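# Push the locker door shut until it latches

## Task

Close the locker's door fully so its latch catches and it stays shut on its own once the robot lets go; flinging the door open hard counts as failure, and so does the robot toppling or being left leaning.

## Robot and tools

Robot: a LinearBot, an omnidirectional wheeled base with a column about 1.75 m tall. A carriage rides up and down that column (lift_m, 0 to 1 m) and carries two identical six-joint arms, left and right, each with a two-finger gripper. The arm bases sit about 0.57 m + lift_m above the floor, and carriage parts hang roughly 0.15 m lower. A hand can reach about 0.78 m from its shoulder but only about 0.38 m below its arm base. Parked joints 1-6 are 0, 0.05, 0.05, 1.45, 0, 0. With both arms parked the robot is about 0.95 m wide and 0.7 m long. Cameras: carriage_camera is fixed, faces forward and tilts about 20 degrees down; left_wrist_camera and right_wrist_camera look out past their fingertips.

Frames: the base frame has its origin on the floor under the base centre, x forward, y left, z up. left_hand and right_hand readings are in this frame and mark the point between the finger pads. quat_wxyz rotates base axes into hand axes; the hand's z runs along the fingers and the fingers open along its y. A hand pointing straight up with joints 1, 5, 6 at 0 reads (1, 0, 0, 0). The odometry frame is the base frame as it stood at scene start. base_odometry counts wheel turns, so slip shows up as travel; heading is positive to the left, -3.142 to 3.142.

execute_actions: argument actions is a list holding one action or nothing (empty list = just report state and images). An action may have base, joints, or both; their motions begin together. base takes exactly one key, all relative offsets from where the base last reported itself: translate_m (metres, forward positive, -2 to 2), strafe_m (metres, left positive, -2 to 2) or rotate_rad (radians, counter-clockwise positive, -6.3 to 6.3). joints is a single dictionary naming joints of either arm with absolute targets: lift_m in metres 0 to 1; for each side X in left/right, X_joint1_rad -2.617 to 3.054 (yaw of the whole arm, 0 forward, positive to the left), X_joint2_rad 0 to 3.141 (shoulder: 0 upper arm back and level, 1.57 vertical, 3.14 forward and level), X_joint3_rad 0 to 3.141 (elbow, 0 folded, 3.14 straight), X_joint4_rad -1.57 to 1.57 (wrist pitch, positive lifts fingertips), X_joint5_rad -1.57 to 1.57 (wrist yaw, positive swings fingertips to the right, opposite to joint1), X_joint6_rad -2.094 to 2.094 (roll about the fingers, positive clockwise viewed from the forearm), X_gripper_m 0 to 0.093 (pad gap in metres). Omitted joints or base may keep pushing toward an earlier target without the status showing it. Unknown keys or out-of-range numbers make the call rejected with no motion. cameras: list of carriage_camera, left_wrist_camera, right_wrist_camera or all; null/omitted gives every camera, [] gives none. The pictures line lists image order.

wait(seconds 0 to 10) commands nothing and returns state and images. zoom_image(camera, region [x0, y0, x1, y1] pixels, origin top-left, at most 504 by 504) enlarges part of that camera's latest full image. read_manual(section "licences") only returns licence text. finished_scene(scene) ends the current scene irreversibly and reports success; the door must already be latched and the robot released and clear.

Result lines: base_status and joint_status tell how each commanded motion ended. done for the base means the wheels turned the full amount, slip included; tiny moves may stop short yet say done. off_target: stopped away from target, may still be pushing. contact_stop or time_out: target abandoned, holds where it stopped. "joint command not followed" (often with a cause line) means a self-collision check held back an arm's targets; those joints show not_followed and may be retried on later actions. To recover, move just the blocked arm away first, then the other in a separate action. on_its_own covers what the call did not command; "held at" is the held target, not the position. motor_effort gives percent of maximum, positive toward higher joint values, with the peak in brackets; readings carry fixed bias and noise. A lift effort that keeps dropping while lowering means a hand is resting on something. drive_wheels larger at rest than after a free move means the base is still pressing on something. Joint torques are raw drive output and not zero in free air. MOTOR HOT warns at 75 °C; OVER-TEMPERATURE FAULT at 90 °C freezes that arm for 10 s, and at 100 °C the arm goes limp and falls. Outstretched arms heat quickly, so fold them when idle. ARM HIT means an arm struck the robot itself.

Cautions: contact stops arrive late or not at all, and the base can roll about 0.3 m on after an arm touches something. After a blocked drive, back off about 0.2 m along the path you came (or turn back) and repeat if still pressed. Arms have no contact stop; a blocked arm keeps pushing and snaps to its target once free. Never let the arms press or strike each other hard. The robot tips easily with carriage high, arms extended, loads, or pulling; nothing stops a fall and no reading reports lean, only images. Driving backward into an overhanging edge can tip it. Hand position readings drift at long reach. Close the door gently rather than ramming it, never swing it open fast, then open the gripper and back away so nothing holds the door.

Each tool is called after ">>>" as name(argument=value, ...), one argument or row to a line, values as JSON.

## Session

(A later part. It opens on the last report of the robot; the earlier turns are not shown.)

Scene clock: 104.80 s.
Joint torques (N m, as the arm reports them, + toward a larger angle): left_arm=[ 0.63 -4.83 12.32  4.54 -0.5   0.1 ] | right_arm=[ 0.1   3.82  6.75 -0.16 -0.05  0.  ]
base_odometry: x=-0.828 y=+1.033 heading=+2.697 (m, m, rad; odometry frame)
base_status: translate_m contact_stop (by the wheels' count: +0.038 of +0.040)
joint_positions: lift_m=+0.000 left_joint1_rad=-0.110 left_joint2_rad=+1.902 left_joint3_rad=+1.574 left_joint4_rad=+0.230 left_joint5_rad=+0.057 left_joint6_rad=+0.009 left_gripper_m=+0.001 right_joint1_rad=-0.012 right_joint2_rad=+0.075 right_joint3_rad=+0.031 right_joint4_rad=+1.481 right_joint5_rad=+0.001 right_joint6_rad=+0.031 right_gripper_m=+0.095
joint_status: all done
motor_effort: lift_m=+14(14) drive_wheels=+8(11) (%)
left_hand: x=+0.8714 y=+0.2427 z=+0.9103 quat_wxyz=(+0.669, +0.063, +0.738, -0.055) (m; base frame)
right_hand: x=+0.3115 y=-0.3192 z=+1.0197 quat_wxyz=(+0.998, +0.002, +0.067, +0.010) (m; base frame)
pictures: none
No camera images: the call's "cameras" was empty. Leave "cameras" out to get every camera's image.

>>> execute_actions(
  actions=[
    {"base":{"translate_m":-0.35}},
  ],
)

Scene clock: 109.43 s.
Joint torques (N m, as the arm reports them, + toward a larger angle): left_arm=[  0.54 -13.94  11.26   2.64  -0.08   0.1 ] | right_arm=[-0.11  3.54  6.57 -0.15 -0.02  0.  ]
base_odometry: x=-0.512 y=+0.882 heading=+2.697 (m, m, rad; odometry frame)
base_status: done
joint_positions: lift_m=+0.000 left_joint1_rad=-0.109 left_joint2_rad=+1.988 left_joint3_rad=+1.583 left_joint4_rad=+0.400 left_joint5_rad=+0.008 left_joint6_rad=+0.009 left_gripper_m=+0.001 right_joint1_rad=-0.012 right_joint2_rad=+0.075 right_joint3_rad=+0.031 right_joint4_rad=+1.482 right_joint5_rad=+0.001 right_joint6_rad=+0.031 right_gripper_m=+0.095
joint_status: not commanded
motor_effort: lift_m=+14(14) drive_wheels=-1(10) (%)
left_hand: x=+0.8923 y=+0.2493 z=+0.9059 quat_wxyz=(+0.704, +0.045, +0.707, -0.038) (m; base frame)
right_hand: x=+0.3111 y=-0.3192 z=+1.0197 quat_wxyz=(+0.998, +0.002, +0.066, +0.010) (m; base frame)
pictures: carriage_camera, left_wrist_camera, right_wrist_camera
camera_calibration (this result's frames):
carriage_camera: T_world_to_cam=[[0.0476695, -0.998415, 0.0299341, -0.0350936], [-0.299029, -0.0428582, -0.953281, 1.01485], [0.953053, 0.0364913, -0.300598, 0.134193], [0, 0, 0, 1]] pos_world=[0.177251, 0.00355999, 1.00883]
left_wrist_camera: T_world_to_cam=[[-0.147429, -0.989051, 0.00656382, 0.364599], [-0.570927, 0.0796799, -0.817125, 1.23946], [0.807656, -0.124215, -0.576423, -0.0459672], [0, 0, 0, 1]] pos_world=[0.798519, 0.256137, 0.983904]
right_wrist_camera: T_world_to_cam=[[0.0824329, -0.996565, -0.00790453, -0.335466], [0.695373, 0.0631972, -0.715865, 0.531596], [0.713906, 0.0535142, 0.698194, -0.794263], [0, 0, 0, 1]] pos_world=[0.225025, -0.325405, 0.932449]
Images, in order (width x height): carriage_camera 504x504, left_wrist_camera 504x504, right_wrist_camera 504x504.

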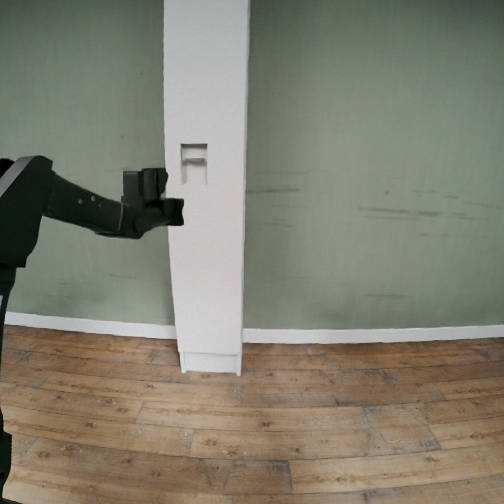

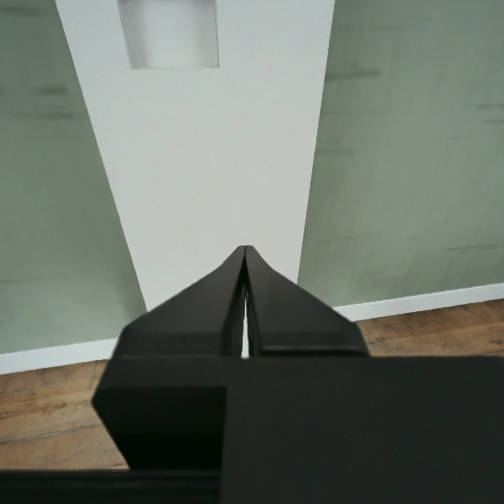

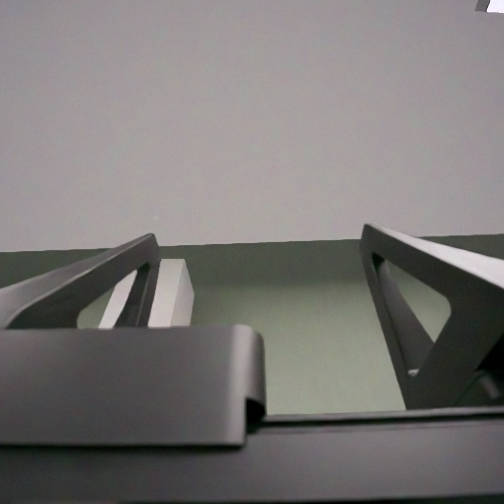

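Looks shut.

>>> finished_scene(
  scene=1,
)

The scene is finished: the task was done.


## Next scene

The same job, from a new start.

>>> execute_actions(
  actions=[],
)

Scene clock: 0.00 s.
Joint torques (N m, as the arm reports them, + toward a larger angle): no reading
base_odometry: x=+0.000 y=+0.000 heading=+0.000 (m, m, rad; odometry frame)
base_status: not commanded
joint_positions: lift_m=+0.300 left_joint1_rad=+0.012 left_joint2_rad=+0.053 left_joint3_rad=+0.052 left_joint4_rad=+1.502 left_joint5_rad=+0.040 left_joint6_rad=-0.033 left_gripper_m=+0.095 right_joint1_rad=-0.020 right_joint2_rad=+0.079 right_joint3_rad=+0.024 right_joint4_rad=+1.426 right_joint5_rad=+0.022 right_joint6_rad=+0.023 right_gripper_m=+0.095
joint_status: not commanded
motor_effort: lift_m=+15 drive_wheels=+2 (%)
left_hand: x=+0.2934 y=+0.3118 z=+1.3252 quat_wxyz=(+0.999, +0.019, +0.036, -0.011) (m; base frame)
right_hand: x=+0.3280 y=-0.3232 z=+1.3147 quat_wxyz=(+0.995, +0.013, +0.099, +0.001) (m; base frame)
pictures: carriage_camera, left_wrist_camera, right_wrist_camera
camera_calibration (this result's frames):
carriage_camera: T_world_to_cam=[[0.0476695, -0.998415, 0.0299341, -0.0440565], [-0.299029, -0.0428582, -0.953281, 1.30029], [0.953053, 0.0364913, -0.300598, 0.224199], [0, 0, 0, 1]] pos_world=[0.177251, 0.00355999, 1.30825]
left_wrist_camera: T_world_to_cam=[[-0.0404991, -0.996903, -0.0674175, 0.404471], [0.777356, 0.010955, -0.628965, 0.611658], [0.627756, -0.0778799, 0.774505, -1.06468], [0, 0, 0, 1]] pos_world=[0.209265, 0.3136, 1.23658]
right_wrist_camera: T_world_to_cam=[[0.0618917, -0.99756, -0.0323012, -0.300102], [0.647204, 0.0647493, -0.759562, 0.80503], [0.7598, 0.0261051, 0.649632, -0.972044], [0, 0, 0, 1]] pos_world=[0.236114, -0.32612, 1.23325]
Images, in order (width x height): carriage_camera 504x504, left_wrist_camera 504x504, right_wrist_camera 504x504.

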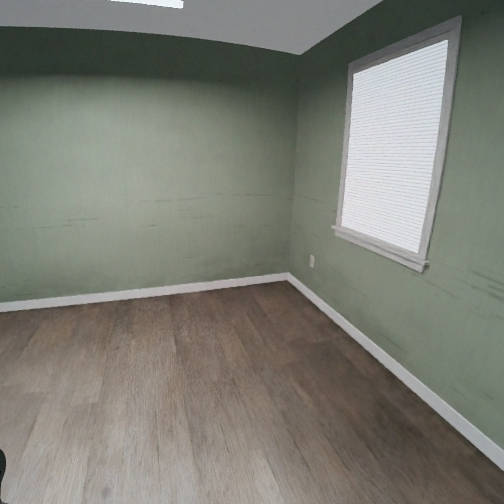

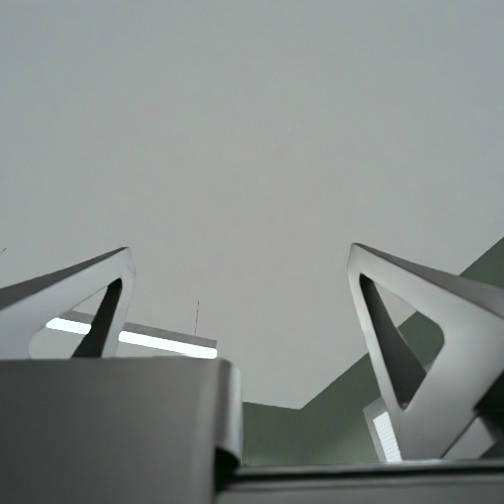

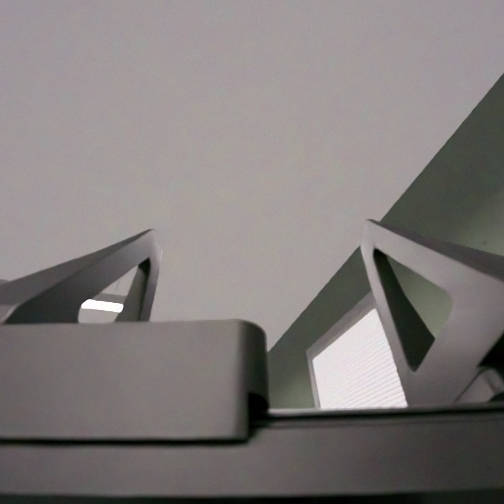

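Previously the locker was opposite the window wall, i.e. to the left.

>>> execute_actions(
  actions=[
    {"base":{"rotate_rad":1.6}},
  ],
  cameras=["carriage_camera"],
)

Scene clock: 5.13 s.
Joint torques (N m, as the arm reports them, + toward a larger angle): left_arm=[-0.24  4.81  7.08 -0.34 -0.03  0.09] | right_arm=[-0.08  3.57  6.73 -0.02 -0.05  0.  ]
base_odometry: x=+0.000 y=+0.000 heading=+1.600 (m, m, rad; odometry frame)
base_status: done
joint_positions: lift_m=+0.300 left_joint1_rad=+0.012 left_joint2_rad=+0.053 left_joint3_rad=+0.052 left_joint4_rad=+1.502 left_joint5_rad=+0.040 left_joint6_rad=-0.033 left_gripper_m=+0.095 right_joint1_rad=-0.020 right_joint2_rad=+0.079 right_joint3_rad=+0.024 right_joint4_rad=+1.425 right_joint5_rad=+0.022 right_joint6_rad=+0.023 right_gripper_m=+0.095
joint_status: not commanded
motor_effort: lift_m=+15(15) drive_wheels=+3(6) (%)
left_hand: x=+0.2934 y=+0.3118 z=+1.3252 quat_wxyz=(+0.999, +0.019, +0.036, -0.011) (m; base frame)
right_hand: x=+0.3283 y=-0.3232 z=+1.3146 quat_wxyz=(+0.995, +0.013, +0.100, +0.001) (m; base frame)
pictures: carriage_camera
camera_calibration (this result's frames):
carriage_camera: T_world_to_cam=[[0.0476695, -0.998415, 0.0299341, -0.0440565], [-0.299029, -0.0428582, -0.953281, 1.30029], [0.953053, 0.0364913, -0.300598, 0.224199], [0, 0, 0, 1]] pos_world=[0.177251, 0.00355999, 1.30825]
Images, in order (width x height): carriage_camera 504x504.

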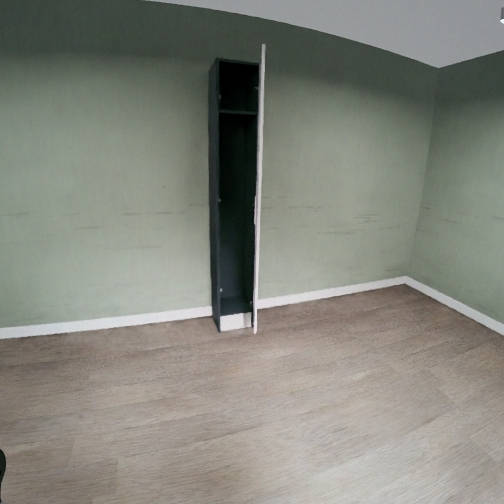

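>>> execute_actions(
  actions=[
    {"base":{"rotate_rad":0.3},"joints":{"lift_m":0.0,"left_joint1_rad":-0.1,"left_joint2_rad":2.0,"left_joint3_rad":1.6,"left_joint4_rad":0.4,"left_joint5_rad":0,"left_gripper_m":0.0}},
  ],
  cameras=[],
)

>>> execute_actions(
  actions=[
    {"base":{"strafe_m":-1.05}},
  ],
  cameras=[],
)

>>> execute_actions(
  actions=[
    {"base":{"translate_m":0.6}},
  ],
  cameras=["carriage_camera"],
)

Scene clock: 10.20 s.
Joint torques (N m, as the arm reports them, + toward a larger angle): left_arm=[ -1.04 -15.12  11.36   2.69  -0.07   0.08] | right_arm=[ 0.05  3.5   6.7   0.01 -0.06  0.01]
base_odometry: x=+0.000 y=+0.000 heading=+1.899 (m, m, rad; odometry frame)
base_status: done
joint_positions: lift_m=+0.000 left_joint1_rad=-0.091 left_joint2_rad=+2.000 left_joint3_rad=+1.583 left_joint4_rad=+0.398 left_joint5_rad=+0.006 left_joint6_rad=-0.033 left_gripper_m=+0.001 right_joint1_rad=-0.020 right_joint2_rad=+0.079 right_joint3_rad=+0.024 right_joint4_rad=+1.426 right_joint5_rad=+0.022 right_joint6_rad=+0.023 right_gripper_m=+0.095
joint_status: all done
motor_effort: lift_m=+14(14) drive_wheels=+3(3) (%)
left_hand: x=+0.8959 y=+0.2605 z=+0.8984 quat_wxyz=(+0.699, +0.023, +0.713, -0.046) (m; base frame)
right_hand: x=+0.3280 y=-0.3232 z=+1.0154 quat_wxyz=(+0.995, +0.013, +0.099, +0.001) (m; base frame)
pictures: none
No camera images: the call's "cameras" was empty. Leave "cameras" out to get every camera's image.

Scene clock: 14.60 s.
Joint torques (N m, as the arm reports them, + toward a larger angle): left_arm=[ -1.04 -15.03  11.46   2.68  -0.07   0.08] | right_arm=[ 0.11  3.52  6.76 -0.02 -0.01  0.01]
base_odometry: x=+0.994 y=+0.340 heading=+1.900 (m, m, rad; odometry frame)
base_status: done
joint_positions: lift_m=+0.000 left_joint1_rad=-0.091 left_joint2_rad=+2.000 left_joint3_rad=+1.583 left_joint4_rad=+0.399 left_joint5_rad=+0.006 left_joint6_rad=-0.033 left_gripper_m=+0.001 right_joint1_rad=-0.020 right_joint2_rad=+0.079 right_joint3_rad=+0.024 right_joint4_rad=+1.426 right_joint5_rad=+0.022 right_joint6_rad=+0.023 right_gripper_m=+0.095
joint_status: not commanded
motor_effort: lift_m=+14(14) drive_wheels=-3(11) (%)
left_hand: x=+0.8959 y=+0.2605 z=+0.8986 quat_wxyz=(+0.699, +0.023, +0.713, -0.046) (m; base frame)
right_hand: x=+0.3280 y=-0.3232 z=+1.0154 quat_wxyz=(+0.995, +0.013, +0.099, +0.001) (m; base frame)
pictures: none
No camera images: the call's "cameras" was empty. Leave "cameras" out to get every camera's image.

Scene clock: 17.97 s.
Joint torques (N m, as the arm reports them, + toward a larger angle): left_arm=[ -1.03 -14.97  11.14   2.59  -0.07   0.09] | right_arm=[ 0.16  3.55  6.81 -0.04 -0.02 -0.01]
base_odometry: x=+0.800 y=+0.908 heading=+1.899 (m, m, rad; odometry frame)
base_status: done
joint_positions: lift_m=+0.000 left_joint1_rad=-0.091 left_joint2_rad=+2.000 left_joint3_rad=+1.583 left_joint4_rad=+0.404 left_joint5_rad=+0.005 left_joint6_rad=-0.033 left_gripper_m=+0.001 right_joint1_rad=-0.020 right_joint2_rad=+0.079 right_joint3_rad=+0.024 right_joint4_rad=+1.426 right_joint5_rad=+0.022 right_joint6_rad=+0.023 right_gripper_m=+0.095
joint_status: not commanded
motor_effort: lift_m=+14(14) drive_wheels=-3(14) (%)
left_hand: x=+0.8959 y=+0.2606 z=+0.8998 quat_wxyz=(+0.701, +0.023, +0.711, -0.046) (m; base frame)
right_hand: x=+0.3282 y=-0.3232 z=+1.0153 quat_wxyz=(+0.995, +0.013, +0.100, +0.001) (m; base frame)
pictures: carriage_camera
camera_calibration (this result's frames):
carriage_camera: T_world_to_cam=[[0.0476695, -0.998415, 0.0299341, -0.0350967], [-0.299029, -0.0428582, -0.953281, 1.01495], [0.953053, 0.0364913, -0.300598, 0.134224], [0, 0, 0, 1]] pos_world=[0.177251, 0.00355999, 1.00893]
Images, in order (width x height): carriage_camera 504x504.

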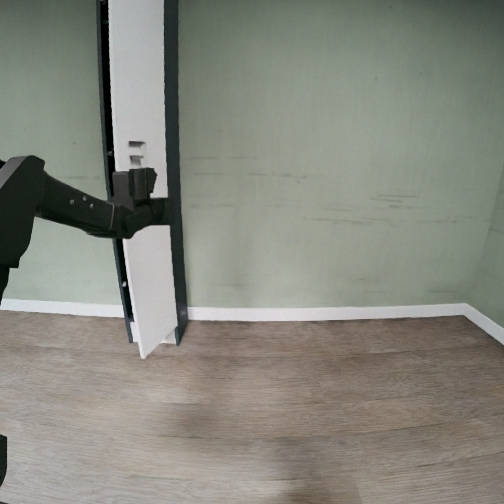

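>>> execute_actions(
  actions=[
    {"base":{"translate_m":0.4}},
  ],
  cameras=["carriage_camera"],
)

>>> execute_actions(
  actions=[
    {"base":{"strafe_m":0.25}},
  ],
  cameras=["carriage_camera"],
)

Scene clock: 23.83 s.
Joint torques (N m, as the arm reports them, + toward a larger angle): left_arm=[ -0.96 -15.03  11.29   2.61  -0.07   0.08] | right_arm=[ 0.08  3.49  6.71 -0.01 -0.01  0.01]
base_odometry: x=+0.671 y=+1.287 heading=+1.899 (m, m, rad; odometry frame)
base_status: done
joint_positions: lift_m=+0.000 left_joint1_rad=-0.092 left_joint2_rad=+2.000 left_joint3_rad=+1.583 left_joint4_rad=+0.406 left_joint5_rad=+0.005 left_joint6_rad=-0.033 left_gripper_m=+0.001 right_joint1_rad=-0.020 right_joint2_rad=+0.079 right_joint3_rad=+0.024 right_joint4_rad=+1.425 right_joint5_rad=+0.022 right_joint6_rad=+0.023 right_gripper_m=+0.095
joint_status: not commanded
motor_effort: lift_m=+14(14) drive_wheels=-2(12) (%)
left_hand: x=+0.8959 y=+0.2604 z=+0.9004 quat_wxyz=(+0.702, +0.023, +0.710, -0.046) (m; base frame)
right_hand: x=+0.3282 y=-0.3232 z=+1.0153 quat_wxyz=(+0.995, +0.013, +0.100, +0.001) (m; base frame)
pictures: carriage_camera
camera_calibration (this result's frames):
carriage_camera: T_world_to_cam=[[0.0476695, -0.998415, 0.0299341, -0.0350967], [-0.299029, -0.0428582, -0.953281, 1.01495], [0.953053, 0.0364913, -0.300598, 0.134224], [0, 0, 0, 1]] pos_world=[0.177251, 0.00355999, 1.00893]
Images, in order (width x height): carriage_camera 504x504.

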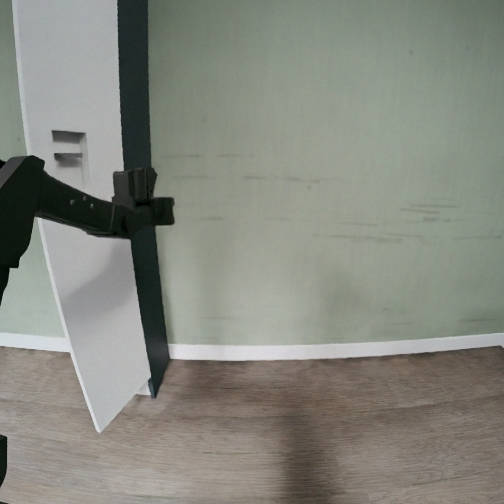

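Scene clock: 26.13 s.
Joint torques (N m, as the arm reports them, + toward a larger angle): left_arm=[  0.35 -14.99  11.33   2.6   -0.09   0.07] | right_arm=[ 0.08  3.45  6.76 -0.02 -0.08  0.02]
base_odometry: x=+0.434 y=+1.206 heading=+1.899 (m, m, rad; odometry frame)
base_status: done
joint_positions: lift_m=+0.000 left_joint1_rad=-0.106 left_joint2_rad=+2.000 left_joint3_rad=+1.583 left_joint4_rad=+0.406 left_joint5_rad=+0.007 left_joint6_rad=-0.031 left_gripper_m=+0.001 right_joint1_rad=-0.020 right_joint2_rad=+0.079 right_joint3_rad=+0.024 right_joint4_rad=+1.426 right_joint5_rad=+0.021 right_joint6_rad=+0.023 right_gripper_m=+0.095
joint_status: not commanded
motor_effort: lift_m=+14(13) drive_wheels=-1(11) (%)
left_hand: x=+0.8949 y=+0.2510 z=+0.9003 quat_wxyz=(+0.702, +0.029, +0.710, -0.051) (m; base frame)
right_hand: x=+0.3282 y=-0.3231 z=+1.0153 quat_wxyz=(+0.995, +0.013, +0.100, +0.001) (m; base frame)
pictures: carriage_camera
camera_calibration (this result's frames):
carriage_camera: T_world_to_cam=[[0.0476695, -0.998415, 0.0299341, -0.0350966], [-0.299029, -0.0428582, -0.953281, 1.01495], [0.953053, 0.0364913, -0.300598, 0.134224], [0, 0, 0, 1]] pos_world=[0.177251, 0.00355999, 1.00893]
Images, in order (width x height): carriage_camera 504x504.

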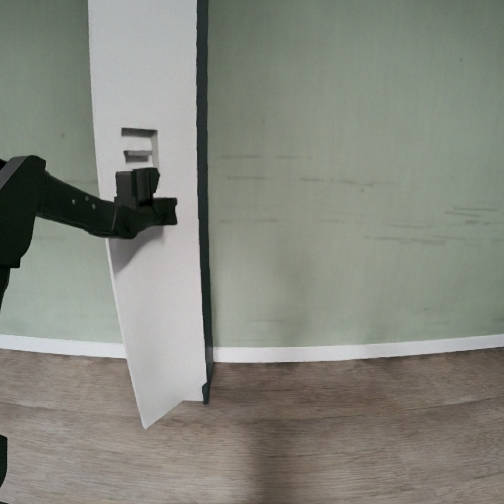

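Same state as before; repeat the finish.

>>> execute_actions(
  actions=[
    {"base":{"strafe_m":0.08},"joints":{"left_joint1_rad":-0.1}},
  ],
  cameras=[],
)

>>> execute_actions(
  actions=[
    {"base":{"translate_m":0.08},"joints":{"left_joint1_rad":-0.1}},
  ],
  cameras=["carriage_camera"],
)

Scene clock: 30.20 s.
Joint torques (N m, as the arm reports them, + toward a larger angle): left_arm=[  0.24 -15.1   11.28   2.59  -0.01   0.08] | right_arm=[ 0.    3.43  6.65 -0.05 -0.01  0.  ]
base_odometry: x=+0.359 y=+1.181 heading=+1.899 (m, m, rad; odometry frame)
base_status: done
joint_positions: lift_m=+0.000 left_joint1_rad=-0.107 left_joint2_rad=+2.000 left_joint3_rad=+1.583 left_joint4_rad=+0.406 left_joint5_rad=+0.008 left_joint6_rad=-0.032 left_gripper_m=+0.001 right_joint1_rad=-0.020 right_joint2_rad=+0.079 right_joint3_rad=+0.024 right_joint4_rad=+1.426 right_joint5_rad=+0.021 right_joint6_rad=+0.023 right_gripper_m=+0.095
joint_status: all done
motor_effort: lift_m=+14(14) drive_wheels=+1(9) (%)
left_hand: x=+0.8949 y=+0.2507 z=+0.9004 quat_wxyz=(+0.702, +0.029, +0.710, -0.051) (m; base frame)
right_hand: x=+0.3282 y=-0.3231 z=+1.0153 quat_wxyz=(+0.995, +0.013, +0.100, +0.001) (m; base frame)
pictures: none
No camera images: the call's "cameras" was empty. Leave "cameras" out to get every camera's image.

Scene clock: 31.60 s.
Joint torques (N m, as the arm reports them, + toward a larger angle): left_arm=[  0.68 -14.41  11.29   2.62  -0.1    0.08] | right_arm=[ 0.08  3.53  6.83 -0.03 -0.03  0.  ]
base_odometry: x=+0.333 y=+1.256 heading=+1.899 (m, m, rad; odometry frame)
base_status: done
joint_positions: lift_m=+0.000 left_joint1_rad=-0.110 left_joint2_rad=+1.994 left_joint3_rad=+1.583 left_joint4_rad=+0.405 left_joint5_rad=+0.009 left_joint6_rad=-0.032 left_gripper_m=+0.001 right_joint1_rad=-0.020 right_joint2_rad=+0.079 right_joint3_rad=+0.024 right_joint4_rad=+1.425 right_joint5_rad=+0.021 right_joint6_rad=+0.023 right_gripper_m=+0.095
joint_status: all done
motor_effort: lift_m=+14(14) drive_wheels=-2(7) (%)
left_hand: x=+0.8935 y=+0.2485 z=+0.9038 quat_wxyz=(+0.703, +0.031, +0.708, -0.053) (m; base frame)
right_hand: x=+0.3283 y=-0.3231 z=+1.0153 quat_wxyz=(+0.995, +0.013, +0.100, +0.001) (m; base frame)
pictures: carriage_camera
camera_calibration (this result's frames):
carriage_camera: T_world_to_cam=[[0.0476695, -0.998415, 0.0299341, -0.0350966], [-0.299029, -0.0428582, -0.953281, 1.01495], [0.953053, 0.0364913, -0.300598, 0.134224], [0, 0, 0, 1]] pos_world=[0.177251, 0.00355999, 1.00893]
Images, in order (width x height): carriage_camera 504x504.

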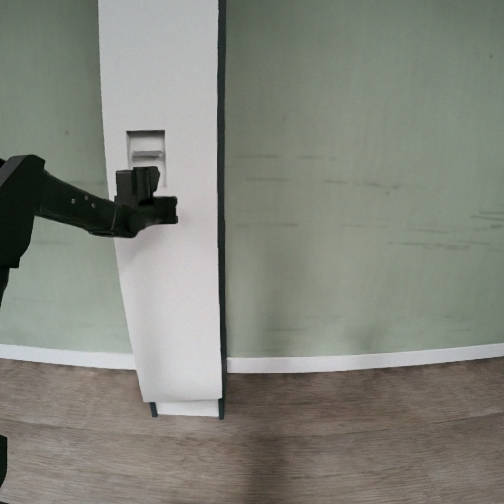

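>>> execute_actions(
  actions=[
    {"base":{"translate_m":0.04},"joints":{"left_joint1_rad":-0.1}},
  ],
  cameras=["carriage_camera"],
)

>>> execute_actions(
  actions=[
    {"base":{"translate_m":-0.35}},
  ],
  cameras=["carriage_camera","left_wrist_camera"],
)

Scene clock: 34.53 s.
Joint torques (N m, as the arm reports them, + toward a larger angle): left_arm=[ 0.5  -9.07 11.51  3.8  -0.11  0.09] | right_arm=[ 0.19  3.58  6.51  0.04 -0.02  0.01]
base_odometry: x=+0.320 y=+1.294 heading=+1.899 (m, m, rad; odometry frame)
base_status: done
joint_positions: lift_m=+0.000 left_joint1_rad=-0.109 left_joint2_rad=+1.944 left_joint3_rad=+1.582 left_joint4_rad=+0.288 left_joint5_rad=+0.006 left_joint6_rad=-0.032 left_gripper_m=+0.001 right_joint1_rad=-0.020 right_joint2_rad=+0.079 right_joint3_rad=+0.024 right_joint4_rad=+1.425 right_joint5_rad=+0.021 right_joint6_rad=+0.023 right_gripper_m=+0.095
joint_status: all done
motor_effort: lift_m=+14(14) drive_wheels=+6(12) (%)
left_hand: x=+0.8827 y=+0.2509 z=+0.9041 quat_wxyz=(+0.679, +0.030, +0.732, -0.050) (m; base frame)
right_hand: x=+0.3283 y=-0.3231 z=+1.0153 quat_wxyz=(+0.995, +0.013, +0.100, +0.001) (m; base frame)
pictures: carriage_camera
camera_calibration (this result's frames):
carriage_camera: T_world_to_cam=[[0.0476695, -0.998415, 0.0299341, -0.0350956], [-0.299029, -0.0428582, -0.953281, 1.01492], [0.953053, 0.0364913, -0.300598, 0.134213], [0, 0, 0, 1]] pos_world=[0.177251, 0.00355999, 1.0089]
Images, in order (width x height): carriage_camera 504x504.

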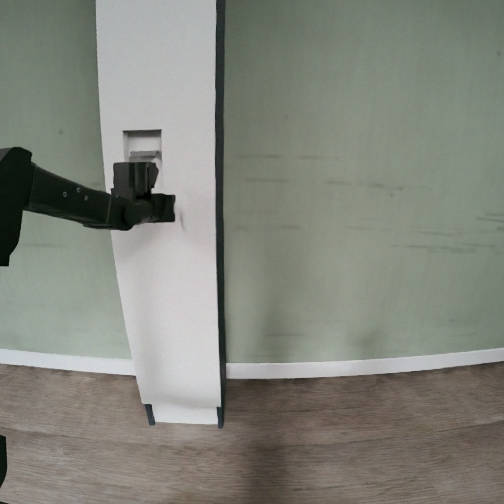

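Scene clock: 37.23 s.
Joint torques (N m, as the arm reports them, + toward a larger angle): left_arm=[  0.43 -13.44  11.39   2.67  -0.06   0.08] | right_arm=[ 0.08  3.58  6.7   0.   -0.04 -0.01]
base_odometry: x=+0.433 y=+0.963 heading=+1.900 (m, m, rad; odometry frame)
base_status: done
joint_positions: lift_m=+0.000 left_joint1_rad=-0.109 left_joint2_rad=+1.983 left_joint3_rad=+1.582 left_joint4_rad=+0.402 left_joint5_rad=+0.004 left_joint6_rad=-0.032 left_gripper_m=+0.001 right_joint1_rad=-0.020 right_joint2_rad=+0.079 right_joint3_rad=+0.024 right_joint4_rad=+1.426 right_joint5_rad=+0.021 right_joint6_rad=+0.023 right_gripper_m=+0.095
joint_status: not commanded
motor_effort: lift_m=+14(14) drive_wheels=-1(16) (%)
left_hand: x=+0.8915 y=+0.2502 z=+0.9089 quat_wxyz=(+0.706, +0.029, +0.706, -0.051) (m; base frame)
right_hand: x=+0.3281 y=-0.3231 z=+1.0153 quat_wxyz=(+0.995, +0.013, +0.099, +0.001) (m; base frame)
pictures: carriage_camera, left_wrist_camera
camera_calibration (this result's frames):
carriage_camera: T_world_to_cam=[[0.0476695, -0.998415, 0.0299341, -0.0350956], [-0.299029, -0.0428582, -0.953281, 1.01492], [0.953053, 0.0364913, -0.300598, 0.134213], [0, 0, 0, 1]] pos_world=[0.177251, 0.00355999, 1.0089]
left_wrist_camera: T_world_to_cam=[[-0.143621, -0.988529, 0.0467324, 0.325336], [-0.570009, 0.0440282, -0.820458, 1.25249], [0.808989, -0.144473, -0.569793, -0.0455804], [0, 0, 0, 1]] pos_world=[0.797529, 0.259874, 0.986439]
Images, in order (width x height): carriage_camera 504x504, left_wrist_camera 504x504.

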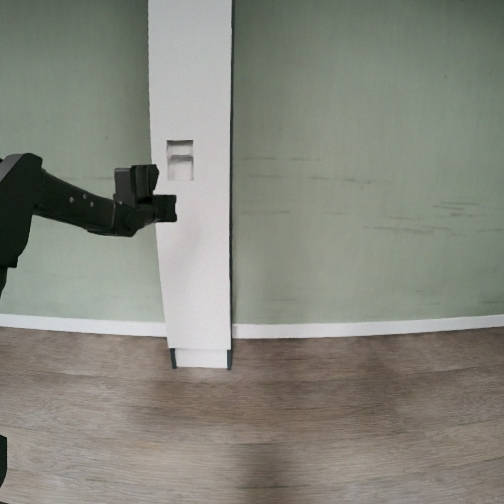

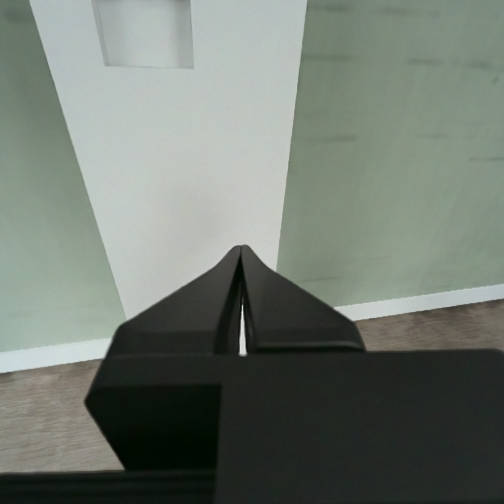

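>>> execute_actions(
  actions=[
    {"base":{"strafe_m":0.08}},
  ],
  cameras=[],
)

>>> execute_actions(
  actions=[
    {"base":{"translate_m":0.36},"joints":{"left_joint1_rad":-0.1}},
  ],
  cameras=["carriage_camera"],
)

>>> execute_actions(
  actions=[
    {"base":{"translate_m":-0.3}},
  ],
  cameras=["carriage_camera"],
)

Scene clock: 41.90 s.
Joint torques (N m, as the arm reports them, + toward a larger angle): left_arm=[ -0.15 -13.34  11.41   2.65   0.     0.06] | right_arm=[-0.04  3.6   6.79 -0.03 -0.03  0.01]
base_odometry: x=+0.357 y=+0.937 heading=+1.900 (m, m, rad; odometry frame)
base_status: done
joint_positions: lift_m=+0.000 left_joint1_rad=-0.104 left_joint2_rad=+1.983 left_joint3_rad=+1.582 left_joint4_rad=+0.402 left_joint5_rad=+0.004 left_joint6_rad=-0.032 left_gripper_m=+0.001 right_joint1_rad=-0.020 right_joint2_rad=+0.079 right_joint3_rad=+0.024 right_joint4_rad=+1.426 right_joint5_rad=+0.021 right_joint6_rad=+0.023 right_gripper_m=+0.095
joint_status: not commanded
motor_effort: lift_m=+14(14) drive_wheels=-1(7) (%)
left_hand: x=+0.8918 y=+0.2535 z=+0.9089 quat_wxyz=(+0.706, +0.027, +0.706, -0.049) (m; base frame)
right_hand: x=+0.3281 y=-0.3231 z=+1.0153 quat_wxyz=(+0.995, +0.013, +0.099, +0.001) (m; base frame)
pictures: none
No camera images: the call's "cameras" was empty. Leave "cameras" out to get every camera's image.

Scene clock: 44.57 s.
Joint torques (N m, as the arm reports them, + toward a larger angle): left_arm=[ 0.14 -4.21 12.58  4.74 -0.21  0.08] | right_arm=[ 0.04  3.53  6.64 -0.02 -0.01  0.01]
base_odometry: x=+0.241 y=+1.274 heading=+1.901 (m, m, rad; odometry frame)
base_status: translate_m contact_stop (by the wheels' count: +0.357 of +0.360)
joint_positions: lift_m=+0.000 left_joint1_rad=-0.105 left_joint2_rad=+1.897 left_joint3_rad=+1.570 left_joint4_rad=+0.214 left_joint5_rad=+0.022 left_joint6_rad=-0.032 left_gripper_m=+0.001 right_joint1_rad=-0.020 right_joint2_rad=+0.079 right_joint3_rad=+0.024 right_joint4_rad=+1.423 right_joint5_rad=+0.021 right_joint6_rad=+0.023 right_gripper_m=+0.095
joint_status: all done
motor_effort: lift_m=+14(14) drive_wheels=+7(13) (%)
left_hand: x=+0.8711 y=+0.2519 z=+0.9075 quat_wxyz=(+0.664, +0.034, +0.745, -0.054) (m; base frame)
right_hand: x=+0.3287 y=-0.3232 z=+1.0152 quat_wxyz=(+0.995, +0.013, +0.101, +0.001) (m; base frame)
pictures: carriage_camera
camera_calibration (this result's frames):
carriage_camera: T_world_to_cam=[[0.0476695, -0.998415, 0.0299341, -0.035095], [-0.299029, -0.0428582, -0.953281, 1.0149], [0.953053, 0.0364913, -0.300598, 0.134207], [0, 0, 0, 1]] pos_world=[0.177251, 0.00355999, 1.00888]
Images, in order (width x height): carriage_camera 504x504.

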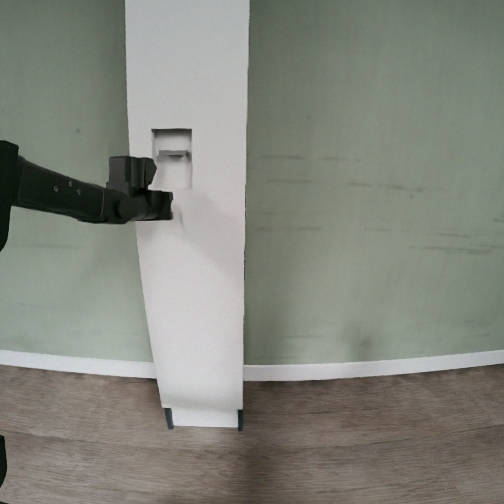

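not run: a stop came earlier in this reply.

>>> execute_actions(
  actions=[
    {"base":{"translate_m":-0.3}},
  ],
  cameras=["carriage_camera"],
)

>>> finished_scene(
  scene=2,
)

Scene clock: 51.50 s.
Joint torques (N m, as the arm reports them, + toward a larger angle): left_arm=[  0.45 -13.55  11.35   2.7   -0.08   0.07] | right_arm=[ 0.07  3.58  6.76 -0.01 -0.03  0.02]
base_odometry: x=+0.338 y=+0.991 heading=+1.902 (m, m, rad; odometry frame)
base_status: done
joint_positions: lift_m=+0.000 left_joint1_rad=-0.105 left_joint2_rad=+1.985 left_joint3_rad=+1.582 left_joint4_rad=+0.399 left_joint5_rad=+0.007 left_joint6_rad=-0.032 left_gripper_m=+0.001 right_joint1_rad=-0.020 right_joint2_rad=+0.079 right_joint3_rad=+0.024 right_joint4_rad=+1.424 right_joint5_rad=+0.021 right_joint6_rad=+0.023 right_gripper_m=+0.095
joint_status: not commanded
motor_effort: lift_m=+14(14) drive_wheels=-1(12) (%)
left_hand: x=+0.8921 y=+0.2523 z=+0.9068 quat_wxyz=(+0.704, +0.028, +0.708, -0.051) (m; base frame)
right_hand: x=+0.3285 y=-0.3232 z=+1.0152 quat_wxyz=(+0.995, +0.013, +0.100, +0.001) (m; base frame)
pictures: carriage_camera
camera_calibration (this result's frames):
carriage_camera: T_world_to_cam=[[0.0476695, -0.998415, 0.0299341, -0.035095], [-0.299029, -0.0428582, -0.953281, 1.0149], [0.953053, 0.0364913, -0.300598, 0.134207], [0, 0, 0, 1]] pos_world=[0.177251, 0.00355999, 1.00888]
Images, in order (width x height): carriage_camera 504x504.

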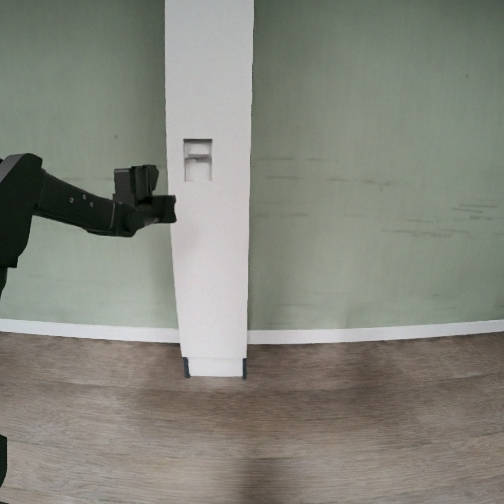

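The scene is finished: the task was done.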